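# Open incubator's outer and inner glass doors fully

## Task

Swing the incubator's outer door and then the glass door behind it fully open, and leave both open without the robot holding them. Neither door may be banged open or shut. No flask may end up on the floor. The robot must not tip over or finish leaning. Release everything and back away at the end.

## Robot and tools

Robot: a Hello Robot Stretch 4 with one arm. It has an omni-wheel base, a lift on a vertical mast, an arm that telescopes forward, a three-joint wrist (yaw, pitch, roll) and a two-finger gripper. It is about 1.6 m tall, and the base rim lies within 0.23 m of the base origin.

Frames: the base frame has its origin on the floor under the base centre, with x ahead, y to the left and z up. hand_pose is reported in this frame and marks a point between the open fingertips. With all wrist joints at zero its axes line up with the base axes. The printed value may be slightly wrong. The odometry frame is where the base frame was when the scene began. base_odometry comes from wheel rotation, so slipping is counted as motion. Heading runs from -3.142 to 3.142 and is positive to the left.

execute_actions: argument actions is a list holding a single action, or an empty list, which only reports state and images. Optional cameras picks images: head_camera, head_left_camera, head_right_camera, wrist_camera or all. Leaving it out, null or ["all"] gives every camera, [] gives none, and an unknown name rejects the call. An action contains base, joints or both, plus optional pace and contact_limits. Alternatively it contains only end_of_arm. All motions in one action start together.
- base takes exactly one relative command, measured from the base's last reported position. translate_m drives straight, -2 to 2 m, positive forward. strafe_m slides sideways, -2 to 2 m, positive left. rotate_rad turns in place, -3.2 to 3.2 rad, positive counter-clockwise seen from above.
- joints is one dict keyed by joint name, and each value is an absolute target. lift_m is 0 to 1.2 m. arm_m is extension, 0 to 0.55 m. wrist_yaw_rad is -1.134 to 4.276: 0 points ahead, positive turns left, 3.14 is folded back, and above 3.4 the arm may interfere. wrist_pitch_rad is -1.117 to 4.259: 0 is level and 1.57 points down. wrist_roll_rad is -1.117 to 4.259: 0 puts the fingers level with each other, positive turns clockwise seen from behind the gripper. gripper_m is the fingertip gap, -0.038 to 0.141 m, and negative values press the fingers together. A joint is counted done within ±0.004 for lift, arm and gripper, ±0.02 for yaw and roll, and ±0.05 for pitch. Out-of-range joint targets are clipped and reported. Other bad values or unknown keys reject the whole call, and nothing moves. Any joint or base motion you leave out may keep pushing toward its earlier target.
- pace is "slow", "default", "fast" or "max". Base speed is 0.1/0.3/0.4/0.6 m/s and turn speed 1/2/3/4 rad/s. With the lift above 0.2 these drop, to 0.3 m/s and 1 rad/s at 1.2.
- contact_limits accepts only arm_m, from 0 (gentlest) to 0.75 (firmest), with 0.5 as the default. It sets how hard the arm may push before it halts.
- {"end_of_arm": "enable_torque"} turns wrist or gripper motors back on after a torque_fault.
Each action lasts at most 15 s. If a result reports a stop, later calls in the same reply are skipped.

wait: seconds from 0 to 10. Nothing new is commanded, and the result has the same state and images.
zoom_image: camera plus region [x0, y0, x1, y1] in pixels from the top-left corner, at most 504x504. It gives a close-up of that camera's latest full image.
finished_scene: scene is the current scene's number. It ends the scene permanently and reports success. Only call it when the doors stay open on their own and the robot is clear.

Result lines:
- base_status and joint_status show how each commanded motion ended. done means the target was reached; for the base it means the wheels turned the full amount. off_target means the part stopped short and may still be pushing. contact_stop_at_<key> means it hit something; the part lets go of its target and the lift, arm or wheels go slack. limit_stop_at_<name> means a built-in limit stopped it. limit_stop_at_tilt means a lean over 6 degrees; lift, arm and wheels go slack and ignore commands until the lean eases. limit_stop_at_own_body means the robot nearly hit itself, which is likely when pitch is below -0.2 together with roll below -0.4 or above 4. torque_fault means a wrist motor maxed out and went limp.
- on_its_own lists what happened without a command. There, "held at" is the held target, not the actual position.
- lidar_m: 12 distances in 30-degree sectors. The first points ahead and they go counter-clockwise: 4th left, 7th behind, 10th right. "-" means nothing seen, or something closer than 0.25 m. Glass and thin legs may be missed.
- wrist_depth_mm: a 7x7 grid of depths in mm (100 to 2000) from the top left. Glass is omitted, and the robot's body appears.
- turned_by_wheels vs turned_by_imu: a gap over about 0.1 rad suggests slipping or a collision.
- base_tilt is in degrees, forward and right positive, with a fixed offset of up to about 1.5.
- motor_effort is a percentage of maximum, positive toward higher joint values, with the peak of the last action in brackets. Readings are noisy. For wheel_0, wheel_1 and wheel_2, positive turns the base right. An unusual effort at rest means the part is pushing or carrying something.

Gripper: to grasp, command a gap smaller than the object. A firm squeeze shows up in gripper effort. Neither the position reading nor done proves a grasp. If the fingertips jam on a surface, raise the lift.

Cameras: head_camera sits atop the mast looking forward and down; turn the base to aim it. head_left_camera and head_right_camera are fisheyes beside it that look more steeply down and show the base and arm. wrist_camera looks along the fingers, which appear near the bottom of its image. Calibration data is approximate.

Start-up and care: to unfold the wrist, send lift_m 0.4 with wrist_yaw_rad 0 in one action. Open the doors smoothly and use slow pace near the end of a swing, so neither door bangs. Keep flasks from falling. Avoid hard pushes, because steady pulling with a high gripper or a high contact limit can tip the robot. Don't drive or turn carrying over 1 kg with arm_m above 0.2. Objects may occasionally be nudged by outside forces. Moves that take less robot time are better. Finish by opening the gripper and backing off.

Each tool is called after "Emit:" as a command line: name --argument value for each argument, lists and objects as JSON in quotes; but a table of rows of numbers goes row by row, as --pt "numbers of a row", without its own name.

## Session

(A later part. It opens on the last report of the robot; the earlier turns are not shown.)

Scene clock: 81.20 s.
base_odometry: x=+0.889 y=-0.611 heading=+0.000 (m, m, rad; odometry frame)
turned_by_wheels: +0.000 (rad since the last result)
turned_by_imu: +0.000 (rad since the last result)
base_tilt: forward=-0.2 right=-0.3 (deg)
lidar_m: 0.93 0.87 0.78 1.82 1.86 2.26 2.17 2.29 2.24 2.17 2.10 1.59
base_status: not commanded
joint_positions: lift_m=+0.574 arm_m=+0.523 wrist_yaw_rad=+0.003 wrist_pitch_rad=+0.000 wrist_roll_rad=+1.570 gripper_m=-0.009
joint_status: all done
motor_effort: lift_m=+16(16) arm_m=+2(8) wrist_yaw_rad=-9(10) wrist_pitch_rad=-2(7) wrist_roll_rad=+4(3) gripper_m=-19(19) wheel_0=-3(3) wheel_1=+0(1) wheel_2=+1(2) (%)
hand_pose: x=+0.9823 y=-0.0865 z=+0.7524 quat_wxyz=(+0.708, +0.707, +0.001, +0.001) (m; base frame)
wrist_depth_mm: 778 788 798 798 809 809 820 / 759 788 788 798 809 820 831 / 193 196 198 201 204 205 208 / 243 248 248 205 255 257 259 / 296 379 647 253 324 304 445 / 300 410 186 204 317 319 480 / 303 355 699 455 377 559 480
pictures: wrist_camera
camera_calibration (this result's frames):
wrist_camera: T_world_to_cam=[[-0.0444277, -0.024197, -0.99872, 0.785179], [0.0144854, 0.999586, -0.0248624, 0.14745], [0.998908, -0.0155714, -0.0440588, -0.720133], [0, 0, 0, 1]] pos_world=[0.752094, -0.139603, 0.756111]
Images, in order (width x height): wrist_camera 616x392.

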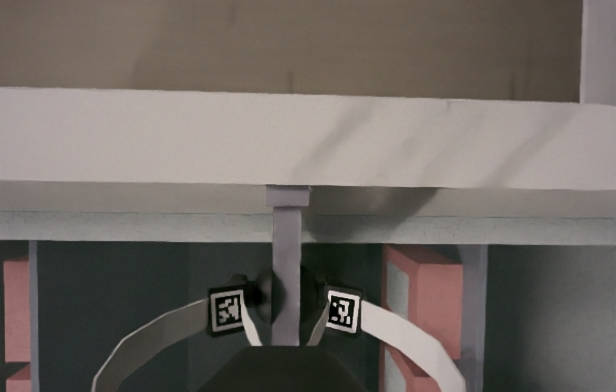

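Emit:
execute_actions --actions '[{"joints": {"wrist_roll_rad": 1.4, "arm_m": 0.528}, "contact_limits": {"arm_m": 0.1}}]' --cameras '["wrist_camera"]'

Scene clock: 82.00 s.
base_odometry: x=+0.889 y=-0.611 heading=+0.000 (m, m, rad; odometry frame)
turned_by_wheels: +0.000 (rad since the last result)
turned_by_imu: +0.000 (rad since the last result)
base_tilt: forward=-0.2 right=-0.3 (deg)
lidar_m: 0.93 0.87 0.80 1.83 1.87 2.26 2.19 2.28 2.25 2.18 2.11 1.59
base_status: not commanded
joint_positions: lift_m=+0.574 arm_m=+0.527 wrist_yaw_rad=+0.000 wrist_pitch_rad=+0.000 wrist_roll_rad=+1.403 gripper_m=-0.009
joint_status: all done
motor_effort: lift_m=+15(16) arm_m=+6(5) wrist_yaw_rad=+0(10) wrist_pitch_rad=-1(1) wrist_roll_rad=-8(9) gripper_m=-17(19) wheel_0=-2(3) wheel_1=+0(0) wheel_2=-1(1) (%)
contact_limits: arm_m 0.1
hand_pose: x=+0.9863 y=-0.0875 z=+0.7524 quat_wxyz=(+0.764, +0.645, +0.000, +0.000) (m; base frame)
wrist_depth_mm: 778 788 788 798 788 809 820 / 190 193 195 788 809 809 820 / 237 193 196 197 200 202 820 / 243 243 245 203 202 204 204 / 297 455 683 248 253 255 256 / 300 439 185 211 314 347 455 / 307 421 699 211 332 525 455
pictures: wrist_camera
camera_calibration (this result's frames):
wrist_camera: T_world_to_cam=[[-0.0445398, -0.189153, -0.980937, 0.75763], [0.0178579, 0.981604, -0.190092, 0.267805], [0.998848, -0.0259841, -0.0403425, -0.727739], [0, 0, 0, 1]] pos_world=[0.755863, -0.13848, 0.764736]
Images, in order (width x height): wrist_camera 616x392.

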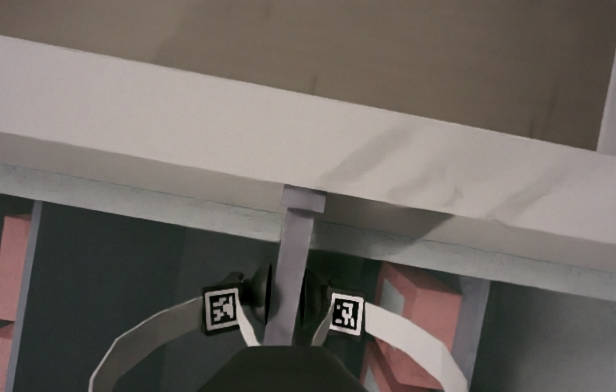

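Emit:
execute_actions --actions '[{"joints": {"wrist_roll_rad": 1.85}}]' --cameras '["wrist_camera"]'

Scene clock: 82.97 s.
base_odometry: x=+0.889 y=-0.611 heading=+0.000 (m, m, rad; odometry frame)
turned_by_wheels: +0.000 (rad since the last result)
turned_by_imu: +0.000 (rad since the last result)
base_tilt: forward=-0.2 right=-0.4 (deg)
lidar_m: 0.93 0.86 0.79 1.81 1.87 2.25 2.19 2.29 2.23 2.18 2.09 1.58
base_status: not commanded
joint_positions: lift_m=+0.574 arm_m=+0.527 wrist_yaw_rad=+0.000 wrist_pitch_rad=+0.000 wrist_roll_rad=+1.848 gripper_m=-0.010
joint_status: all done
motor_effort: lift_m=+16(16) arm_m=+6(6) wrist_yaw_rad=+0(0) wrist_pitch_rad=-2(2) wrist_roll_rad=+6(12) gripper_m=-16(17) wheel_0=-2(2) wheel_1=+0(0) wheel_2=-1(1) (%)
hand_pose: x=+0.9863 y=-0.0875 z=+0.7524 quat_wxyz=(+0.602, +0.798, +0.000, +0.000) (m; base frame)
wrist_depth_mm: 759 768 778 798 809 820 206 / 768 788 788 198 200 202 204 / 750 193 195 198 201 255 258 / 190 193 197 248 253 315 480 / 239 244 247 699 394 319 500 / 240 384 186 211 338 319 530 / 296 329 574 263 707 320 564
pictures: wrist_camera
camera_calibration (this result's frames):
wrist_camera: T_world_to_cam=[[-0.044435, 0.251825, -0.966752, 0.785433], [0.0179558, 0.967753, 0.25126, -0.0655957], [0.998851, -0.00619407, -0.0475238, -0.720607], [0, 0, 0, 1]] pos_world=[0.755857, -0.138775, 0.741555]
Images, in order (width x height): wrist_camera 616x392.

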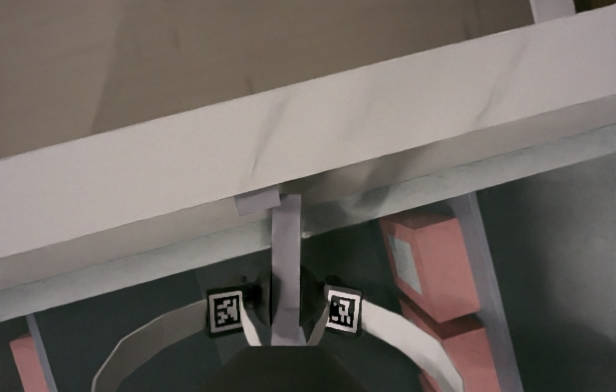

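Emit:
execute_actions --actions '[{"joints": {"wrist_roll_rad": 2.6}}]' --cameras '["wrist_camera"]'

Emit:
execute_actions --actions '[{"joints": {"wrist_roll_rad": 3.12}}]' --cameras '["wrist_camera", "head_camera"]'

Scene clock: 84.23 s.
base_odometry: x=+0.889 y=-0.611 heading=+0.000 (m, m, rad; odometry frame)
turned_by_wheels: +0.000 (rad since the last result)
turned_by_imu: +0.000 (rad since the last result)
base_tilt: forward=-0.2 right=-0.3 (deg)
lidar_m: 0.93 0.88 0.79 1.81 1.87 2.25 2.17 2.29 2.24 2.17 2.10 1.59
base_status: not commanded
joint_positions: lift_m=+0.574 arm_m=+0.527 wrist_yaw_rad=+0.000 wrist_pitch_rad=+0.000 wrist_roll_rad=+2.598 gripper_m=-0.010
joint_status: all done
motor_effort: lift_m=+16(16) arm_m=+6(6) wrist_yaw_rad=+1(1) wrist_pitch_rad=+0(0) wrist_roll_rad=+7(12) gripper_m=-16(17) wheel_0=-2(2) wheel_1=+0(0) wheel_2=-1(1) (%)
hand_pose: x=+0.9863 y=-0.0875 z=+0.7526 quat_wxyz=(+0.268, +0.963, +0.000, +0.000) (m; base frame)
wrist_depth_mm: 750 778 196 198 255 459 394 / 759 759 196 251 647 559 469 / 768 768 196 250 314 676 574 / 759 192 222 699 399 322 715 / 750 193 246 410 723 407 329 / 190 193 186 211 512 715 452 / 189 191 439 436 707 492 597
pictures: wrist_camera
camera_calibration (this result's frames):
wrist_camera: T_world_to_cam=[[-0.0437999, 0.843189, -0.53583, 0.512414], [0.0176006, 0.536913, 0.843454, -0.548642], [0.998885, 0.0275123, -0.0383574, -0.72457], [0, 0, 0, 1]] pos_world=[0.755863, -0.117554, 0.709529]
Images, in order (width x height): wrist_camera 616x392.

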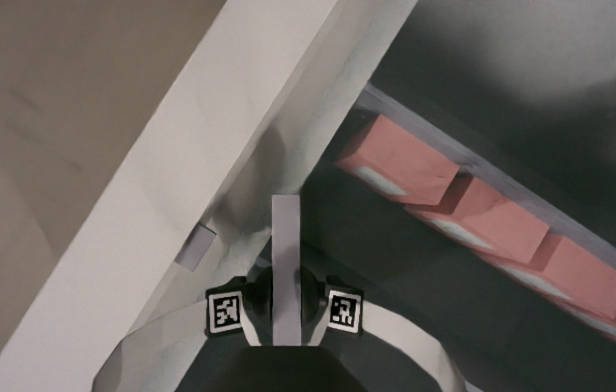

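Scene clock: 85.10 s.
base_odometry: x=+0.889 y=-0.611 heading=+0.000 (m, m, rad; odometry frame)
turned_by_wheels: +0.000 (rad since the last result)
turned_by_imu: +0.000 (rad since the last result)
base_tilt: forward=-0.4 right=-0.4 (deg)
lidar_m: 0.94 0.86 0.78 1.81 1.85 2.23 2.18 2.30 2.24 2.18 2.11 1.58
base_status: not commanded
joint_positions: lift_m=+0.574 arm_m=+0.527 wrist_yaw_rad=+0.000 wrist_pitch_rad=-0.001 wrist_roll_rad=+3.118 gripper_m=-0.010
joint_status: all done
motor_effort: lift_m=+16(16) arm_m=+6(6) wrist_yaw_rad=+0(1) wrist_pitch_rad=+1(0) wrist_roll_rad=+7(12) gripper_m=-16(16) wheel_0=-2(2) wheel_1=+0(0) wheel_2=-1(1) (%)
hand_pose: x=+0.9863 y=-0.0875 z=+0.7527 quat_wxyz=(+0.012, +1.000, +0.000, +0.000) (m; base frame)
wrist_depth_mm: 768 194 247 634 634 621 603 / 759 194 247 310 320 327 627 / 768 193 248 413 330 329 336 / 759 193 246 699 715 732 661 / 750 192 246 334 427 466 500 / 750 191 185 205 707 723 603 / 750 190 244 382 521 564 585
pictures: head_camera, wrist_camera
camera_calibration (this result's frames):
wrist_camera: T_world_to_cam=[[-0.0441203, 0.997965, -0.046034, 0.157593], [0.0170642, 0.046825, 0.998757, -0.707979], [0.99888, 0.0432799, -0.0190954, -0.737704], [0, 0, 0, 1]] pos_world=[0.755912, -0.0921939, 0.700267]
Images, in order (width x height): head_camera 420x560, wrist_camera 616x392.

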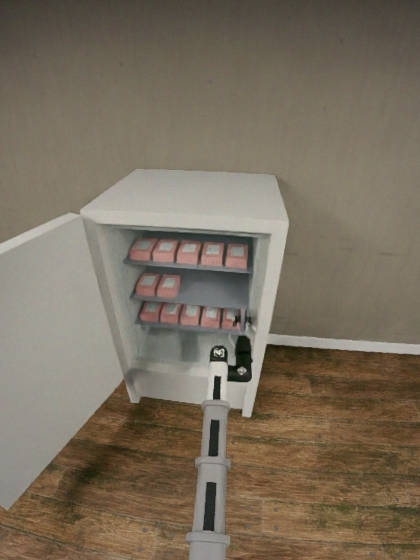

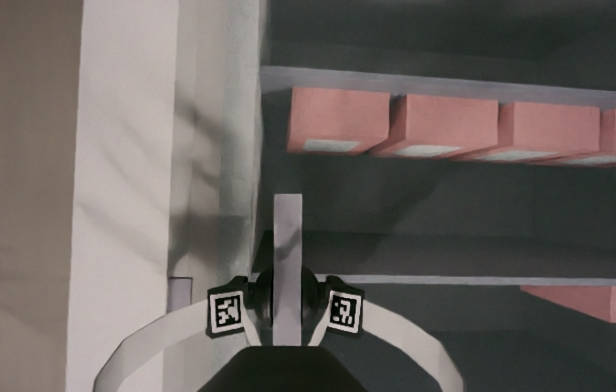

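Emit:
execute_actions --actions '[{"joints": {"gripper_m": -0.03}}]' --cameras '[]'

Emit:
execute_actions --actions '[{"base": {"strafe_m": 0.01}, "joints": {"arm_m": 0.465}, "pace": "slow"}]' --cameras '["wrist_camera", "head_camera"]'

Scene clock: 86.33 s.
base_odometry: x=+0.889 y=-0.611 heading=+0.000 (m, m, rad; odometry frame)
turned_by_wheels: +0.000 (rad since the last result)
turned_by_imu: +0.000 (rad since the last result)
base_tilt: forward=-0.2 right=-0.3 (deg)
lidar_m: 0.92 0.87 0.78 1.82 1.88 2.24 2.18 2.28 2.22 2.18 2.09 1.59
base_status: not commanded
joint_positions: lift_m=+0.574 arm_m=+0.527 wrist_yaw_rad=+0.000 wrist_pitch_rad=-0.001 wrist_roll_rad=+3.118 gripper_m=-0.029
joint_status: all done
motor_effort: lift_m=+15(16) arm_m=+6(6) wrist_yaw_rad=+1(0) wrist_pitch_rad=+1(1) wrist_roll_rad=+8(6) gripper_m=-21(23) wheel_0=-2(2) wheel_1=+0(0) wheel_2=-1(1) (%)
hand_pose: x=+0.9863 y=-0.0875 z=+0.7527 quat_wxyz=(+0.012, +1.000, +0.000, +0.000) (m; base frame)
wrist_depth_mm: 778 195 248 634 627 621 603 / 759 194 247 314 324 327 627 / 759 193 247 413 329 332 336 / 759 193 245 699 715 723 661 / 750 193 245 332 436 459 504 / 759 191 185 206 707 715 609 / 750 190 244 206 525 535 574
pictures: none
No camera images: the call's "cameras" was empty. Leave "cameras" out to get every camera's image.

Scene clock: 88.20 s.
base_odometry: x=+0.889 y=-0.601 heading=+0.000 (m, m, rad; odometry frame)
turned_by_wheels: +0.000 (rad since the last result)
turned_by_imu: +0.000 (rad since the last result)
base_tilt: forward=-0.3 right=-0.4 (deg)
lidar_m: 0.93 0.86 0.77 1.79 1.84 2.24 2.18 2.29 2.24 2.19 2.09 1.57
base_status: done
joint_positions: lift_m=+0.574 arm_m=+0.466 wrist_yaw_rad=+0.001 wrist_pitch_rad=+0.000 wrist_roll_rad=+3.119 gripper_m=-0.029
joint_status: all done
motor_effort: lift_m=+16(15) arm_m=-7(9) wrist_yaw_rad=-4(14) wrist_pitch_rad=+0(1) wrist_roll_rad=+4(7) gripper_m=-22(21) wheel_0=+0(2) wheel_1=+1(9) wheel_2=-1(1) (%)
hand_pose: x=+0.9257 y=-0.0871 z=+0.7526 quat_wxyz=(+0.011, +1.000, +0.001, +0.000) (m; base frame)
wrist_depth_mm: 820 255 307 647 634 615 603 / 831 254 309 768 788 778 661 / 820 253 306 377 387 392 402 / 809 253 306 768 778 809 640 / 820 251 307 397 574 597 500 / 820 249 184 205 778 798 603 / 820 248 303 206 525 539 574
pictures: head_camera, wrist_camera
camera_calibration (this result's frames):
wrist_camera: T_world_to_cam=[[-0.0454349, 0.997937, -0.0453481, 0.155241], [0.0171804, 0.0461688, 0.998786, -0.707099], [0.99882, 0.0446007, -0.0192426, -0.676962], [0, 0, 0, 1]] pos_world=[0.695365, -0.0920822, 0.700254]
Images, in order (width x height): head_camera 420x560, wrist_camera 616x392.

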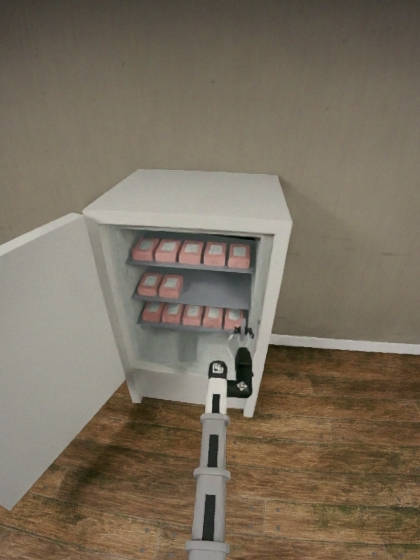

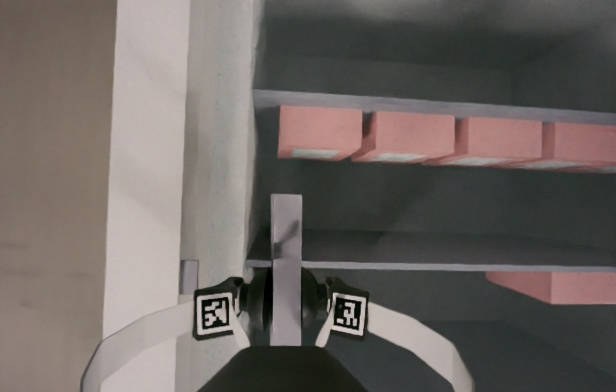

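Emit:
execute_actions --actions '[{"base": {"strafe_m": 0.033}, "joints": {"arm_m": 0.405, "wrist_yaw_rad": -0.05}, "pace": "slow"}]' --cameras '[]'

Emit:
execute_actions --actions '[{"base": {"strafe_m": 0.039}, "joints": {"arm_m": 0.348, "wrist_yaw_rad": -0.1}, "pace": "slow"}]' --cameras '["wrist_camera", "head_camera"]'

Scene clock: 90.33 s.
base_odometry: x=+0.889 y=-0.568 heading=+0.000 (m, m, rad; odometry frame)
turned_by_wheels: +0.000 (rad since the last result)
turned_by_imu: +0.000 (rad since the last result)
base_tilt: forward=-0.2 right=-0.5 (deg)
lidar_m: 0.83 0.82 0.75 1.80 1.82 2.24 2.16 2.29 2.29 2.22 2.11 1.59
base_status: done
joint_positions: lift_m=+0.574 arm_m=+0.406 wrist_yaw_rad=-0.049 wrist_pitch_rad=+0.000 wrist_roll_rad=+3.119 gripper_m=-0.029
joint_status: all done
motor_effort: lift_m=+16(16) arm_m=-7(9) wrist_yaw_rad=-4(24) wrist_pitch_rad=+0(0) wrist_roll_rad=+3(4) gripper_m=-21(23) wheel_0=-1(3) wheel_1=+1(12) wheel_2=-1(6) (%)
hand_pose: x=+0.8610 y=-0.1014 z=+0.7526 quat_wxyz=(+0.011, +1.000, -0.024, +0.000) (m; base frame)
wrist_depth_mm: 917 931 375 634 634 609 597 / 931 917 373 831 820 820 661 / 904 917 377 436 442 445 452 / 891 931 375 831 842 842 621 / 904 320 375 413 820 603 500 / 904 320 187 206 798 809 627 / 904 319 366 207 525 539 574
pictures: none
No camera images: the call's "cameras" was empty. Leave "cameras" out to get every camera's image.

Scene clock: 92.13 s.
base_odometry: x=+0.889 y=-0.529 heading=+0.000 (m, m, rad; odometry frame)
turned_by_wheels: +0.000 (rad since the last result)
turned_by_imu: +0.000 (rad since the last result)
base_tilt: forward=-0.4 right=-0.3 (deg)
lidar_m: 0.93 0.79 0.71 1.72 1.79 2.22 2.17 2.30 2.33 2.26 2.11 0.97
base_status: done
joint_positions: lift_m=+0.574 arm_m=+0.349 wrist_yaw_rad=-0.098 wrist_pitch_rad=+0.000 wrist_roll_rad=+3.119 gripper_m=-0.029
joint_status: all done
motor_effort: lift_m=+16(16) arm_m=-7(11) wrist_yaw_rad=-6(24) wrist_pitch_rad=-1(1) wrist_roll_rad=+5(4) gripper_m=-21(24) wheel_0=+0(0) wheel_1=+1(4) wheel_2=+0(4) (%)
hand_pose: x=+0.7987 y=-0.1153 z=+0.7525 quat_wxyz=(+0.011, +0.999, -0.049, -0.001) (m; base frame)
wrist_depth_mm: 1008 991 442 647 634 615 603 / 1025 1008 445 891 891 842 654 / 1008 1008 439 496 500 504 500 / 1008 1008 442 878 878 891 640 / 991 991 439 741 854 585 496 / 1008 1008 187 207 788 809 640 / 991 389 415 209 525 535 574
pictures: head_camera, wrist_camera
camera_calibration (this result's frames):
wrist_camera: T_world_to_cam=[[0.0539127, 0.997519, -0.0452656, 0.0981861], [0.0222243, 0.0441216, 0.998779, -0.707713], [0.998298, -0.0548528, -0.0197905, -0.559464], [0, 0, 0, 1]] pos_world=[0.568947, -0.0974053, 0.700221]
Images, in order (width x height): head_camera 420x560, wrist_camera 616x392.

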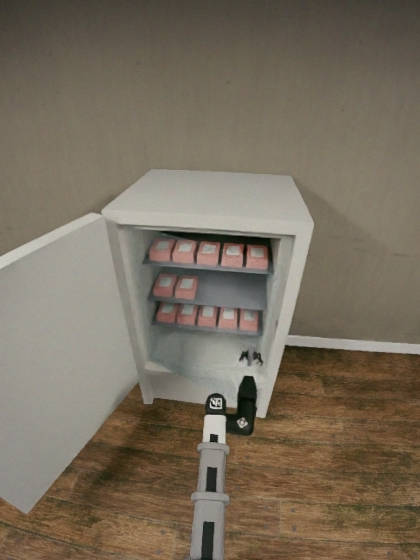

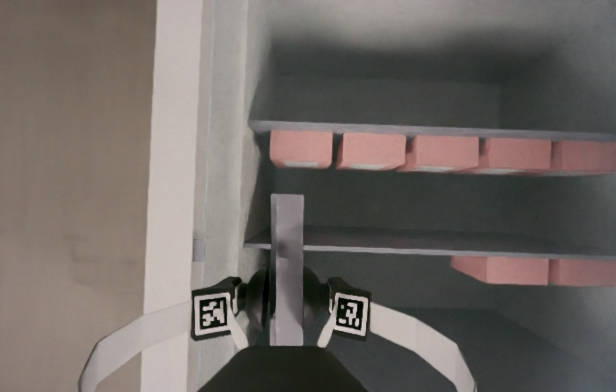

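Emit:
execute_actions --actions '[{"base": {"strafe_m": 0.049}, "joints": {"arm_m": 0.306, "wrist_yaw_rad": -0.17}, "pace": "slow"}]' --cameras '[]'

Emit:
execute_actions --actions '[{"base": {"strafe_m": 0.052}, "joints": {"arm_m": 0.269, "wrist_yaw_rad": -0.24}, "pace": "slow"}]' --cameras '["wrist_camera", "head_camera"]'

Scene clock: 94.13 s.
base_odometry: x=+0.889 y=-0.480 heading=+0.000 (m, m, rad; odometry frame)
turned_by_wheels: +0.000 (rad since the last result)
turned_by_imu: +0.000 (rad since the last result)
base_tilt: forward=-0.3 right=-0.4 (deg)
lidar_m: 0.92 0.74 0.67 1.67 1.75 2.22 2.16 2.29 2.38 2.31 2.10 0.97
base_status: done
joint_positions: lift_m=+0.574 arm_m=+0.307 wrist_yaw_rad=-0.170 wrist_pitch_rad=+0.000 wrist_roll_rad=+3.119 gripper_m=-0.029
joint_status: all done
motor_effort: lift_m=+16(15) arm_m=-7(7) wrist_yaw_rad=-1(41) wrist_pitch_rad=-2(1) wrist_roll_rad=+5(4) gripper_m=-23(23) wheel_0=-1(3) wheel_1=+2(8) wheel_2=+1(10) (%)
hand_pose: x=+0.7477 y=-0.1349 z=+0.7524 quat_wxyz=(+0.011, +0.996, -0.085, -0.001) (m; base frame)
wrist_depth_mm: 1138 1098 496 634 627 609 591 / 1118 1098 500 866 917 878 668 / 1098 1098 504 683 549 530 530 / 1138 1098 500 931 917 917 640 / 1118 1098 500 535 917 603 521 / 1118 1060 187 208 778 866 654 / 1078 459 452 211 530 525 574
pictures: none
No camera images: the call's "cameras" was empty. Leave "cameras" out to get every camera's image.

Scene clock: 95.77 s.
base_odometry: x=+0.889 y=-0.428 heading=+0.000 (m, m, rad; odometry frame)
turned_by_wheels: +0.000 (rad since the last result)
turned_by_imu: +0.000 (rad since the last result)
base_tilt: forward=-0.2 right=-0.3 (deg)
lidar_m: 0.94 0.69 0.63 1.62 1.66 2.21 2.16 2.28 2.44 2.36 2.12 0.98
base_status: done
joint_positions: lift_m=+0.574 arm_m=+0.270 wrist_yaw_rad=-0.240 wrist_pitch_rad=+0.001 wrist_roll_rad=+3.119 gripper_m=-0.029
joint_status: all done
motor_effort: lift_m=+16(16) arm_m=-7(12) wrist_yaw_rad=-1(43) wrist_pitch_rad=-2(2) wrist_roll_rad=+5(6) gripper_m=-24(24) wheel_0=-2(1) wheel_1=+0(9) wheel_2=+1(7) (%)
hand_pose: x=+0.7006 y=-0.1534 z=+0.7523 quat_wxyz=(+0.011, +0.993, -0.120, -0.002) (m; base frame)
wrist_depth_mm: 1255 1229 564 640 627 609 591 / 1229 1205 539 866 917 891 683 / 1229 1205 544 683 591 597 574 / 1229 1205 559 960 946 946 647 / 1229 1205 559 569 960 621 554 / 1205 1205 185 209 788 904 654 / 1255 517 512 211 569 559 564
pictures: head_camera, wrist_camera
camera_calibration (this result's frames):
wrist_camera: T_world_to_cam=[[0.193906, 0.979977, -0.0452192, 0.0406542], [0.0286577, 0.040416, 0.998772, -0.708792], [0.980601, -0.194964, -0.020247, -0.472409], [0, 0, 0, 1]] pos_world=[0.475674, -0.103296, 0.700195]
Images, in order (width x height): head_camera 420x560, wrist_camera 616x392.

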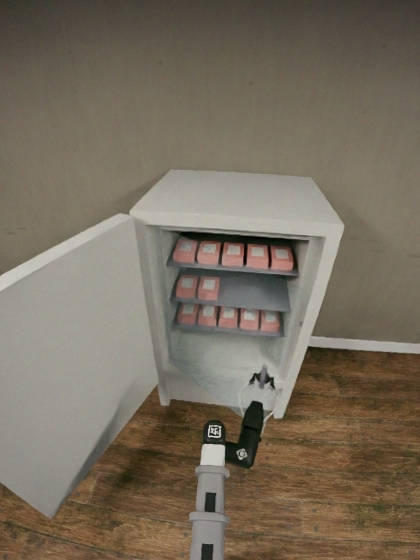

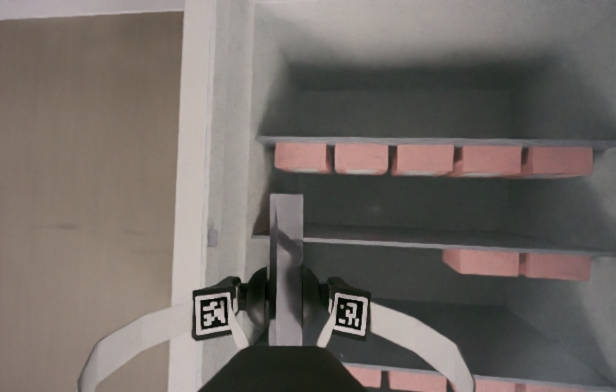

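Emit:
execute_actions --actions '[{"base": {"strafe_m": 0.055}, "joints": {"arm_m": 0.237, "wrist_yaw_rad": -0.31}, "pace": "slow"}]' --cameras '[]'

Emit:
execute_actions --actions '[{"base": {"strafe_m": 0.058}, "joints": {"arm_m": 0.21, "wrist_yaw_rad": -0.38}, "pace": "slow"}]' --cameras '["wrist_camera", "head_camera"]'

Scene clock: 97.73 s.
base_odometry: x=+0.889 y=-0.373 heading=+0.000 (m, m, rad; odometry frame)
turned_by_wheels: +0.000 (rad since the last result)
turned_by_imu: +0.000 (rad since the last result)
base_tilt: forward=-0.4 right=-0.3 (deg)
lidar_m: 0.94 0.63 0.58 1.60 1.62 2.20 2.16 2.26 2.48 2.42 2.11 0.97
base_status: done
joint_positions: lift_m=+0.574 arm_m=+0.238 wrist_yaw_rad=-0.310 wrist_pitch_rad=+0.001 wrist_roll_rad=+3.119 gripper_m=-0.029
joint_status: all done
motor_effort: lift_m=+16(15) arm_m=-7(15) wrist_yaw_rad=-1(40) wrist_pitch_rad=-4(3) wrist_roll_rad=+4(3) gripper_m=-23(25) wheel_0=-2(1) wheel_1=+2(11) wheel_2=+1(8) (%)
hand_pose: x=+0.6573 y=-0.1711 z=+0.7523 quat_wxyz=(+0.011, +0.988, -0.154, -0.002) (m; base frame)
wrist_depth_mm: 1397 1308 621 634 634 615 585 / 1397 1308 627 854 904 891 683 / 1366 1281 621 788 991 960 603 / 1366 1336 615 809 991 931 640 / 1397 1308 621 759 976 640 569 / 1308 1281 183 210 788 891 654 / 1430 1255 574 211 615 574 580
pictures: none
No camera images: the call's "cameras" was empty. Leave "cameras" out to get every camera's image.

Scene clock: 99.43 s.
base_odometry: x=+0.889 y=-0.315 heading=+0.000 (m, m, rad; odometry frame)
turned_by_wheels: +0.000 (rad since the last result)
turned_by_imu: +0.000 (rad since the last result)
base_tilt: forward=-0.2 right=-0.4 (deg)
lidar_m: 0.87 0.57 0.53 1.52 1.53 2.22 2.16 2.28 2.56 2.48 2.10 0.60
base_status: done
joint_positions: lift_m=+0.574 arm_m=+0.211 wrist_yaw_rad=-0.379 wrist_pitch_rad=+0.001 wrist_roll_rad=+3.119 gripper_m=-0.029
joint_status: all done
motor_effort: lift_m=+15(15) arm_m=-7(10) wrist_yaw_rad=-3(46) wrist_pitch_rad=-3(4) wrist_roll_rad=+4(4) gripper_m=-23(26) wheel_0=-1(3) wheel_1=+3(8) wheel_2=+1(9) (%)
hand_pose: x=+0.6177 y=-0.1880 z=+0.7522 quat_wxyz=(+0.011, +0.982, -0.189, -0.003) (m; base frame)
wrist_depth_mm: 1537 1397 683 668 621 615 585 / 1576 1430 683 854 917 891 661 / 1618 1430 676 788 1025 946 591 / 1576 1430 676 809 1025 946 621 / 1537 1366 668 759 1025 654 597 / 1537 1397 185 213 185 891 640 / 1499 1366 640 211 668 621 574
pictures: head_camera, wrist_camera
camera_calibration (this result's frames):
wrist_camera: T_world_to_cam=[[0.32845, 0.94344, -0.0451741, 0.000648863], [0.0344019, 0.0358465, 0.998765, -0.709293], [0.943895, -0.329598, -0.0206824, -0.400187], [0, 0, 0, 1]] pos_world=[0.401922, -0.107087, 0.700169]
Images, in order (width x height): head_camera 420x560, wrist_camera 616x392.

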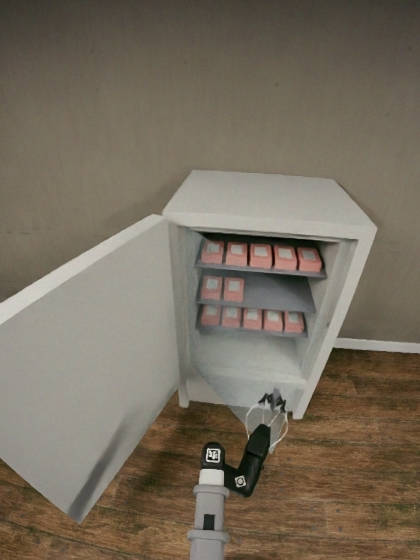

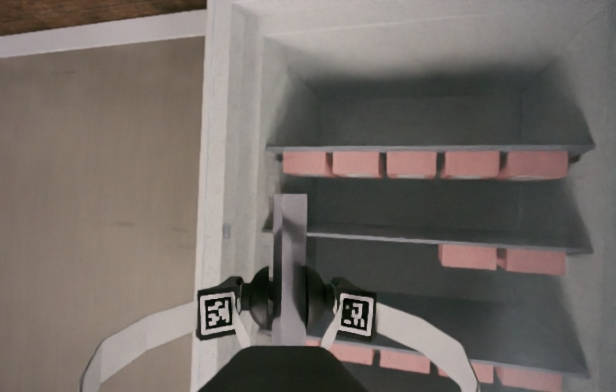

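Emit:
execute_actions --actions '[{"joints": {"gripper_m": 0.04, "arm_m": 0.195}, "pace": "slow"}]' --cameras '["wrist_camera"]'

Emit:
execute_actions --actions '[{"joints": {"arm_m": 0.08}}]' --cameras '["wrist_camera", "head_camera"]'

Scene clock: 102.43 s.
base_odometry: x=+0.889 y=-0.315 heading=+0.001 (m, m, rad; odometry frame)
turned_by_wheels: +0.000 (rad since the last result)
turned_by_imu: +0.000 (rad since the last result)
base_tilt: forward=-0.3 right=-0.3 (deg)
lidar_m: 0.87 0.57 0.52 1.55 1.55 2.22 2.17 2.27 2.54 2.47 2.10 0.99
base_status: not commanded
joint_positions: lift_m=+0.574 arm_m=+0.196 wrist_yaw_rad=-0.380 wrist_pitch_rad=+0.002 wrist_roll_rad=+3.119 gripper_m=+0.040
joint_status: all done
motor_effort: lift_m=+16(16) arm_m=-7(11) wrist_yaw_rad=-2(23) wrist_pitch_rad=-7(7) wrist_roll_rad=+3(5) gripper_m=-5(28) wheel_0=+2(2) wheel_1=+2(2) wheel_2=+1(3) (%)
hand_pose: x=+0.6026 y=-0.1881 z=+0.7520 quat_wxyz=(+0.011, +0.982, -0.189, -0.003) (m; base frame)
wrist_depth_mm: 1499 1430 699 676 634 615 585 / 1618 1430 707 842 931 866 668 / 1576 1430 683 778 1060 1008 603 / 1576 1430 691 891 1042 1008 627 / 1576 1464 654 904 1025 668 603 / 1499 1430 195 707 788 904 647 / 1499 1397 683 399 661 634 609
pictures: wrist_camera
camera_calibration (this result's frames):
wrist_camera: T_world_to_cam=[[0.328592, 0.943406, -0.0448546, 0.0053054], [0.0351503, 0.0352434, 0.99876, -0.70907], [0.943818, -0.329761, -0.0215803, -0.385263], [0, 0, 0, 1]] pos_world=[0.386799, -0.10706, 0.700115]
Images, in order (width x height): wrist_camera 616x392.

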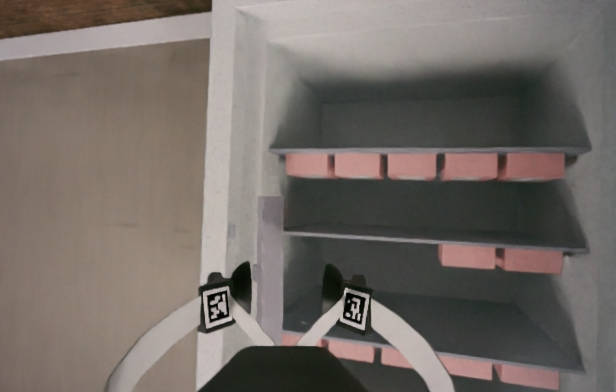

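Scene clock: 103.80 s.
base_odometry: x=+0.889 y=-0.315 heading=+0.001 (m, m, rad; odometry frame)
turned_by_wheels: +0.000 (rad since the last result)
turned_by_imu: +0.000 (rad since the last result)
base_tilt: forward=-0.3 right=-0.4 (deg)
lidar_m: 0.85 0.58 0.54 1.52 1.53 2.21 2.17 2.28 2.54 2.47 2.13 0.66
base_status: not commanded
joint_positions: lift_m=+0.574 arm_m=+0.081 wrist_yaw_rad=-0.380 wrist_pitch_rad=+0.002 wrist_roll_rad=+3.120 gripper_m=+0.040
joint_status: all done
motor_effort: lift_m=+16(15) arm_m=-6(5) wrist_yaw_rad=+1(1) wrist_pitch_rad=-8(7) wrist_roll_rad=+3(2) gripper_m=-6(4) wheel_0=+2(2) wheel_1=+3(2) wheel_2=+1(1) (%)
hand_pose: x=+0.4875 y=-0.1882 z=+0.7519 quat_wxyz=(+0.011, +0.982, -0.189, -0.003) (m; base frame)
wrist_depth_mm: 1537 1464 1366 759 715 683 654 / 1708 1576 1464 831 931 891 699 / 1756 1576 1464 866 1182 1098 683 / 1661 1537 1464 866 1182 1098 668 / 1708 1576 1464 809 1138 946 661 / 1708 1576 195 798 788 904 661 / 1708 1537 1430 477 891 866 654
pictures: head_camera, wrist_camera
camera_calibration (this result's frames):
wrist_camera: T_world_to_cam=[[0.329099, 0.943233, -0.0447814, 0.0429166], [0.0354181, 0.03506, 0.998757, -0.705098], [0.943631, -0.330276, -0.0218693, -0.276443], [0, 0, 0, 1]] pos_world=[0.27171, -0.107062, 0.700098]
Images, in order (width x height): head_camera 420x560, wrist_camera 616x392.

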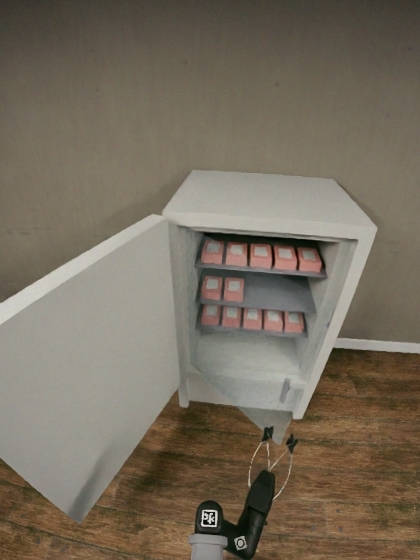

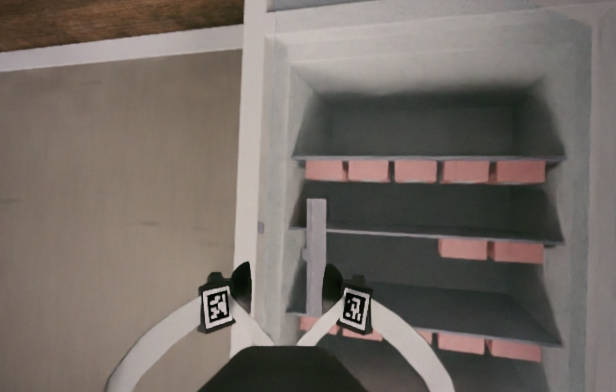

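Emit:
execute_actions --actions '[{"base": {"strafe_m": -0.48}, "joints": {"gripper_m": 0.0, "wrist_roll_rad": 0.0}, "pace": "fast"}]' --cameras '[]'

Emit:
execute_actions --actions '[{"joints": {"arm_m": 0.3, "wrist_yaw_rad": 0.7}, "contact_limits": {"arm_m": 0.2}}]' --cameras '["wrist_camera", "head_camera", "head_left_camera"]'

Scene clock: 106.77 s.
base_odometry: x=+0.889 y=-0.795 heading=+0.001 (m, m, rad; odometry frame)
turned_by_wheels: +0.000 (rad since the last result)
turned_by_imu: +0.002 (rad since the last result)
base_tilt: forward=-0.4 right=-0.3 (deg)
lidar_m: 0.92 0.67 0.95 2.01 2.06 2.27 2.19 2.29 2.04 2.00 2.09 1.58
base_status: done
joint_positions: lift_m=+0.574 arm_m=+0.081 wrist_yaw_rad=-0.380 wrist_pitch_rad=+0.002 wrist_roll_rad=+0.001 gripper_m=+0.000
joint_status: all done
motor_effort: lift_m=+16(16) arm_m=-6(7) wrist_yaw_rad=+1(0) wrist_pitch_rad=-8(7) wrist_roll_rad=-1(3) gripper_m=-6(6) wheel_0=-1(6) wheel_1=+2(10) wheel_2=-1(2) (%)
hand_pose: x=+0.4875 y=-0.1882 z=+0.7518 quat_wxyz=(+0.982, +0.000, +0.001, -0.189) (m; base frame)
wrist_depth_mm: 597 1160 1255 1336 1537 1708 1808 / 603 1138 1255 1397 1537 1756 1863 / 591 1160 1229 1366 1576 1661 1863 / 585 1160 1255 1366 1499 1708 1863 / 597 1182 1229 1366 1537 1661 1756 / 597 1138 187 204 1499 1756 1808 / 603 732 1229 1308 809 1661 1808
pictures: none
No camera images: the call's "cameras" was empty. Leave "cameras" out to get every camera's image.

Scene clock: 108.53 s.
base_odometry: x=+0.889 y=-0.795 heading=+0.001 (m, m, rad; odometry frame)
turned_by_wheels: +0.000 (rad since the last result)
turned_by_imu: +0.000 (rad since the last result)
base_tilt: forward=-0.3 right=-0.3 (deg)
lidar_m: 0.93 0.67 0.96 1.99 2.06 2.24 2.19 2.30 2.06 1.99 2.06 1.57
base_status: not commanded
joint_positions: lift_m=+0.574 arm_m=+0.299 wrist_yaw_rad=+0.700 wrist_pitch_rad=+0.002 wrist_roll_rad=+0.000 gripper_m=+0.000
joint_status: all done
motor_effort: lift_m=+16(16) arm_m=+6(8) wrist_yaw_rad=+0(11) wrist_pitch_rad=-7(8) wrist_roll_rad=+0(1) gripper_m=-6(7) wheel_0=-1(1) wheel_1=+2(2) wheel_2=-1(1) (%)
contact_limits: arm_m 0.2
hand_pose: x=+0.7468 y=+0.1189 z=+0.7518 quat_wxyz=(+0.939, +0.000, +0.001, +0.343) (m; base frame)
wrist_depth_mm: 640 715 699 654 647 399 329 / 647 715 778 878 539 402 329 / 647 707 778 798 788 399 325 / 647 715 768 960 960 397 325 / 640 715 798 946 917 397 325 / 640 707 187 204 580 397 325 / 647 683 778 723 329 394 329
pictures: head_camera, head_left_camera, wrist_camera
camera_calibration (this result's frames):
wrist_camera: T_world_to_cam=[[0.609445, -0.79251, 0.0224899, -0.385603], [0.0267863, -0.00776821, -0.999611, 0.788986], [0.792376, 0.60981, 0.0164941, -0.447317], [0, 0, 0, 1]] pos_world=[0.568313, -0.0266868, 0.80473]
Images, in order (width x height): head_camera 420x560, head_left_camera 420x672, wrist_camera 616x392.

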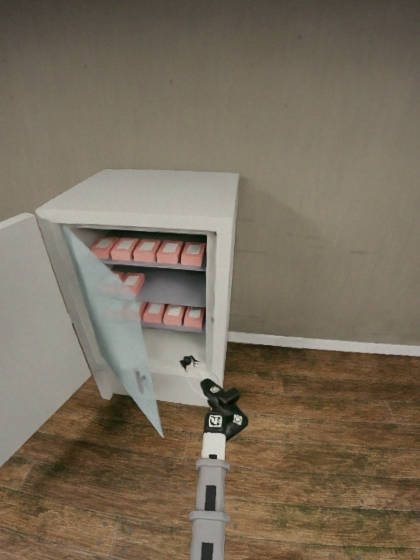

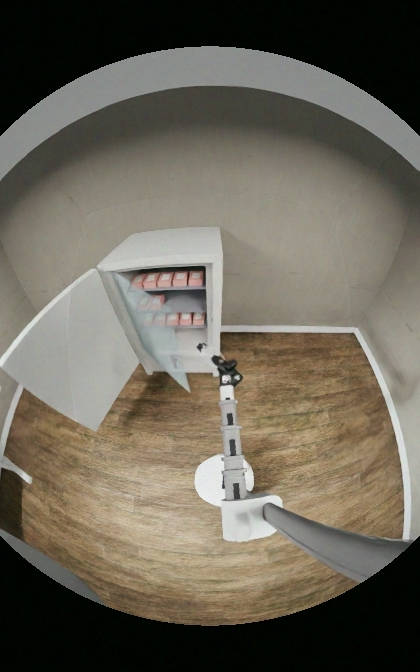

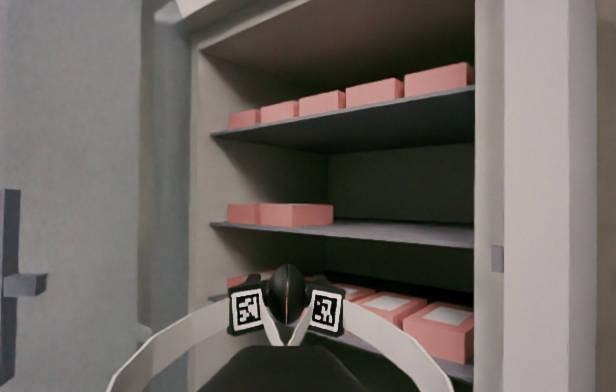

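Emit:
execute_actions --actions '[{"base": {"strafe_m": 0.1}}]' --cameras '[]'

Emit:
execute_actions --actions '[{"base": {"strafe_m": 0.24}, "joints": {"arm_m": 0.2}, "pace": "slow"}]' --cameras '["wrist_camera", "head_camera", "head_left_camera"]'

Scene clock: 110.30 s.
base_odometry: x=+0.889 y=-0.695 heading=+0.000 (m, m, rad; odometry frame)
turned_by_wheels: +0.000 (rad since the last result)
turned_by_imu: +0.000 (rad since the last result)
base_tilt: forward=-0.3 right=-0.2 (deg)
lidar_m: 0.63 0.95 0.87 1.93 1.97 2.25 2.19 2.31 2.15 2.09 2.09 1.57
base_status: done
joint_positions: lift_m=+0.574 arm_m=+0.299 wrist_yaw_rad=+0.700 wrist_pitch_rad=+0.002 wrist_roll_rad=+0.000 gripper_m=+0.000
joint_status: not commanded
motor_effort: lift_m=+16(16) arm_m=+7(6) wrist_yaw_rad=+0(0) wrist_pitch_rad=-7(8) wrist_roll_rad=+0(0) gripper_m=-5(6) wheel_0=+1(7) wheel_1=-1(10) wheel_2=+0(0) (%)
hand_pose: x=+0.7467 y=+0.1190 z=+0.7518 quat_wxyz=(+0.939, +0.000, +0.001, +0.343) (m; base frame)
wrist_depth_mm: 569 627 691 654 654 654 603 / 564 627 715 798 564 459 424 / 569 627 707 798 809 788 699 / 564 634 707 798 917 820 732 / 173 634 699 842 931 798 661 / 162 634 187 204 574 699 699 / 173 597 699 788 327 445 421
pictures: none
No camera images: the call's "cameras" was empty. Leave "cameras" out to get every camera's image.

Scene clock: 113.83 s.
base_odometry: x=+0.889 y=-0.455 heading=+0.000 (m, m, rad; odometry frame)
turned_by_wheels: +0.000 (rad since the last result)
turned_by_imu: -0.001 (rad since the last result)
base_tilt: forward=-0.3 right=-0.4 (deg)
lidar_m: 0.94 0.51 0.66 1.67 1.67 2.22 2.17 2.29 2.39 2.34 2.12 0.97
base_status: done
joint_positions: lift_m=+0.574 arm_m=+0.201 wrist_yaw_rad=+0.700 wrist_pitch_rad=+0.002 wrist_roll_rad=+0.000 gripper_m=+0.000
joint_status: all done
motor_effort: lift_m=+16(16) arm_m=-7(10) wrist_yaw_rad=+1(7) wrist_pitch_rad=-7(8) wrist_roll_rad=+2(1) gripper_m=-5(6) wheel_0=-1(10) wheel_1=+1(7) wheel_2=-1(0) (%)
hand_pose: x=+0.6491 y=+0.1189 z=+0.7518 quat_wxyz=(+0.939, +0.000, +0.001, +0.343) (m; base frame)
wrist_depth_mm: 418 459 521 621 640 647 640 / 421 469 517 621 661 809 508 / 424 466 521 615 668 788 768 / 418 469 517 615 661 878 809 / 418 466 521 615 661 904 778 / 415 462 188 203 640 580 654 / 418 445 504 564 397 878 500
pictures: head_camera, head_left_camera, wrist_camera
camera_calibration (this result's frames):
wrist_camera: T_world_to_cam=[[0.609368, -0.792568, 0.0225237, -0.326057], [0.0267951, -0.00780605, -0.99961, 0.791597], [0.792435, 0.609734, 0.0164802, -0.369913], [0, 0, 0, 1]] pos_world=[0.47061, -0.0266945, 0.804729]
Images, in order (width x height): head_camera 420x560, head_left_camera 420x672, wrist_camera 616x392.

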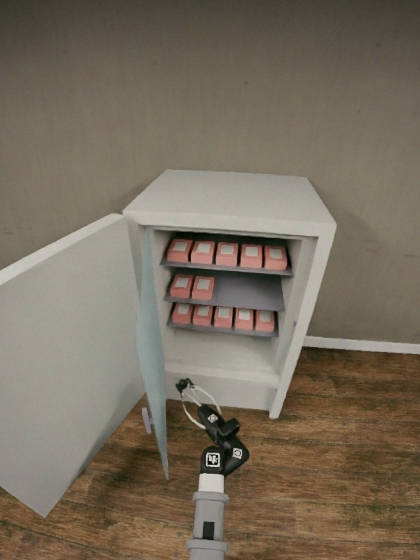

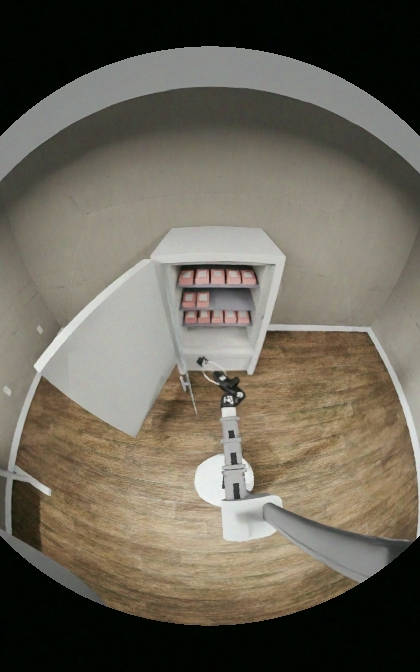

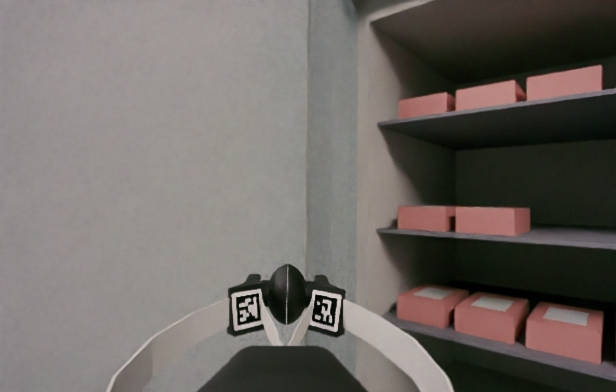

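Emit:
execute_actions --actions '[{"base": {"strafe_m": 0.06}, "joints": {"arm_m": 0.14}, "pace": "slow"}]' --cameras '[]'

Emit:
execute_actions --actions '[{"base": {"strafe_m": 0.05}, "pace": "slow"}]' --cameras '["head_camera", "head_left_camera"]'

Scene clock: 115.83 s.
base_odometry: x=+0.889 y=-0.395 heading=+0.000 (m, m, rad; odometry frame)
turned_by_wheels: +0.000 (rad since the last result)
turned_by_imu: -0.001 (rad since the last result)
base_tilt: forward=-0.1 right=-0.3 (deg)
lidar_m: 0.95 0.54 0.60 1.61 1.64 2.21 2.16 2.26 2.45 2.39 2.13 0.98
base_status: done
joint_positions: lift_m=+0.574 arm_m=+0.141 wrist_yaw_rad=+0.700 wrist_pitch_rad=+0.002 wrist_roll_rad=+0.000 gripper_m=+0.000
joint_status: all done
motor_effort: lift_m=+16(16) arm_m=-7(7) wrist_yaw_rad=+0(0) wrist_pitch_rad=-7(8) wrist_roll_rad=+1(1) gripper_m=-6(6) wheel_0=-1(5) wheel_1=+1(4) wheel_2=-1(2) (%)
hand_pose: x=+0.5891 y=+0.1189 z=+0.7518 quat_wxyz=(+0.939, +0.000, +0.001, +0.343) (m; base frame)
wrist_depth_mm: 397 436 496 554 647 640 640 / 394 433 492 554 661 798 788 / 394 436 492 564 654 778 788 / 382 442 488 559 647 820 866 / 379 436 488 559 654 878 842 / 377 439 187 204 640 647 585 / 377 418 473 539 397 891 820
pictures: none
No camera images: the call's "cameras" was empty. Leave "cameras" out to get every camera's image.

Scene clock: 117.43 s.
base_odometry: x=+0.889 y=-0.346 heading=+0.000 (m, m, rad; odometry frame)
turned_by_wheels: +0.000 (rad since the last result)
turned_by_imu: +0.000 (rad since the last result)
base_tilt: forward=-0.4 right=-0.3 (deg)
lidar_m: 0.93 0.51 0.56 1.56 1.58 2.21 2.17 2.27 2.51 2.45 2.10 0.96
base_status: done
joint_positions: lift_m=+0.574 arm_m=+0.141 wrist_yaw_rad=+0.700 wrist_pitch_rad=+0.002 wrist_roll_rad=+0.000 gripper_m=+0.000
joint_status: not commanded
motor_effort: lift_m=+16(16) arm_m=-7(7) wrist_yaw_rad=+0(1) wrist_pitch_rad=-8(7) wrist_roll_rad=+1(0) gripper_m=-6(6) wheel_0=-1(4) wheel_1=+3(2) wheel_2=-1(0) (%)
hand_pose: x=+0.5890 y=+0.1189 z=+0.7518 quat_wxyz=(+0.939, +0.000, +0.001, +0.343) (m; base frame)
wrist_depth_mm: 353 394 442 504 603 634 634 / 355 397 445 508 597 715 788 / 355 397 445 508 591 676 768 / 345 397 442 508 603 715 842 / 342 397 445 508 597 723 820 / 342 397 189 204 591 615 585 / 200 377 430 480 357 798 809
pictures: head_camera, head_left_camera
Images, in order (width x height): head_camera 420x560, head_left_camera 420x672.

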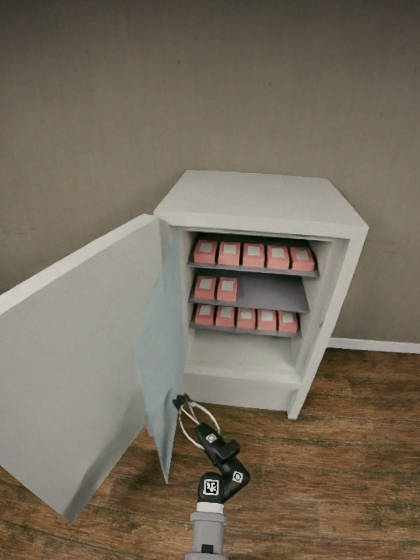

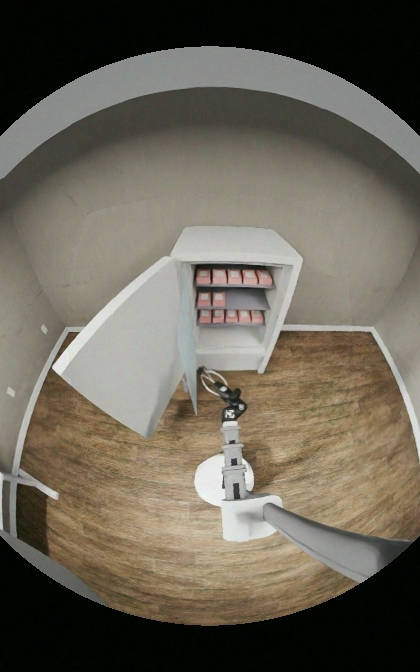

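Emit:
execute_actions --actions '[{"base": {"strafe_m": 0.03}, "pace": "slow"}]' --cameras '[]'

Emit:
execute_actions --actions '[{"base": {"strafe_m": 0.03}, "pace": "slow"}]' --cameras '["head_camera", "head_left_camera"]'

Scene clock: 118.93 s.
base_odometry: x=+0.889 y=-0.316 heading=+0.000 (m, m, rad; odometry frame)
turned_by_wheels: +0.000 (rad since the last result)
turned_by_imu: +0.000 (rad since the last result)
base_tilt: forward=-0.3 right=-0.3 (deg)
lidar_m: 0.87 0.51 0.53 1.53 1.55 2.21 2.17 2.27 2.55 2.48 2.12 0.97
base_status: done
joint_positions: lift_m=+0.574 arm_m=+0.141 wrist_yaw_rad=+0.700 wrist_pitch_rad=+0.002 wrist_roll_rad=+0.000 gripper_m=+0.000
joint_status: not commanded
motor_effort: lift_m=+16(16) arm_m=-7(7) wrist_yaw_rad=+1(0) wrist_pitch_rad=-8(7) wrist_roll_rad=+2(1) gripper_m=-5(6) wheel_0=-1(10) wheel_1=+3(3) wheel_2=+0(0) (%)
hand_pose: x=+0.5890 y=+0.1189 z=+0.7518 quat_wxyz=(+0.939, +0.000, +0.001, +0.343) (m; base frame)
wrist_depth_mm: 336 375 418 477 549 621 634 / 334 370 418 477 549 634 788 / 334 370 415 473 549 615 788 / 329 370 413 477 544 627 842 / 325 370 418 477 549 621 831 / 327 368 187 204 554 609 591 / 325 180 404 455 336 683 820
pictures: none
No camera images: the call's "cameras" was empty. Leave "cameras" out to get every camera's image.

Scene clock: 120.23 s.
base_odometry: x=+0.889 y=-0.286 heading=+0.000 (m, m, rad; odometry frame)
turned_by_wheels: +0.000 (rad since the last result)
turned_by_imu: +0.000 (rad since the last result)
base_tilt: forward=-0.3 right=-0.4 (deg)
lidar_m: 0.81 0.51 0.50 1.51 1.52 2.19 2.16 2.27 2.58 2.51 2.12 0.99
base_status: done
joint_positions: lift_m=+0.574 arm_m=+0.141 wrist_yaw_rad=+0.700 wrist_pitch_rad=+0.002 wrist_roll_rad=+0.000 gripper_m=+0.000
joint_status: not commanded
motor_effort: lift_m=+16(16) arm_m=-6(7) wrist_yaw_rad=+1(2) wrist_pitch_rad=-7(8) wrist_roll_rad=+1(1) gripper_m=-6(6) wheel_0=-1(8) wheel_1=+2(10) wheel_2=-1(1) (%)
hand_pose: x=+0.5890 y=+0.1189 z=+0.7518 quat_wxyz=(+0.939, +0.000, +0.001, +0.343) (m; base frame)
wrist_depth_mm: 312 345 389 445 508 591 640 / 312 349 384 442 517 597 788 / 312 347 389 442 508 591 768 / 309 347 389 439 512 591 854 / 304 347 387 442 508 591 854 / 298 345 186 204 512 585 591 / 298 330 373 418 320 597 831
pictures: head_camera, head_left_camera
Images, in order (width x height): head_camera 420x560, head_left_camera 420x672.

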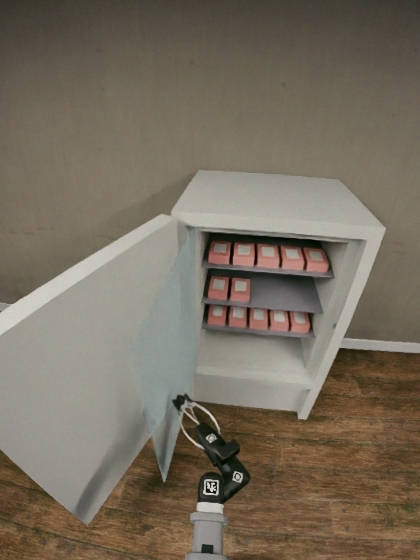

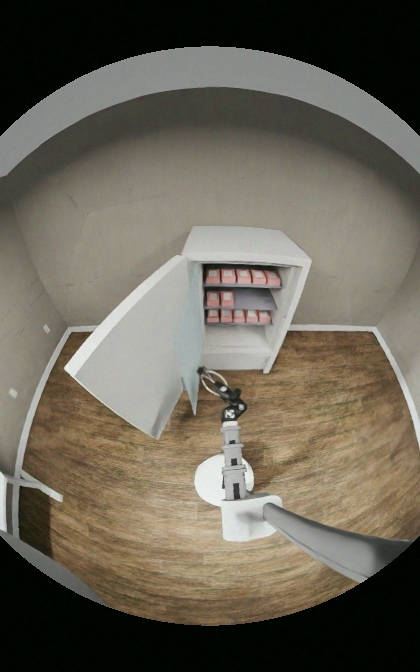

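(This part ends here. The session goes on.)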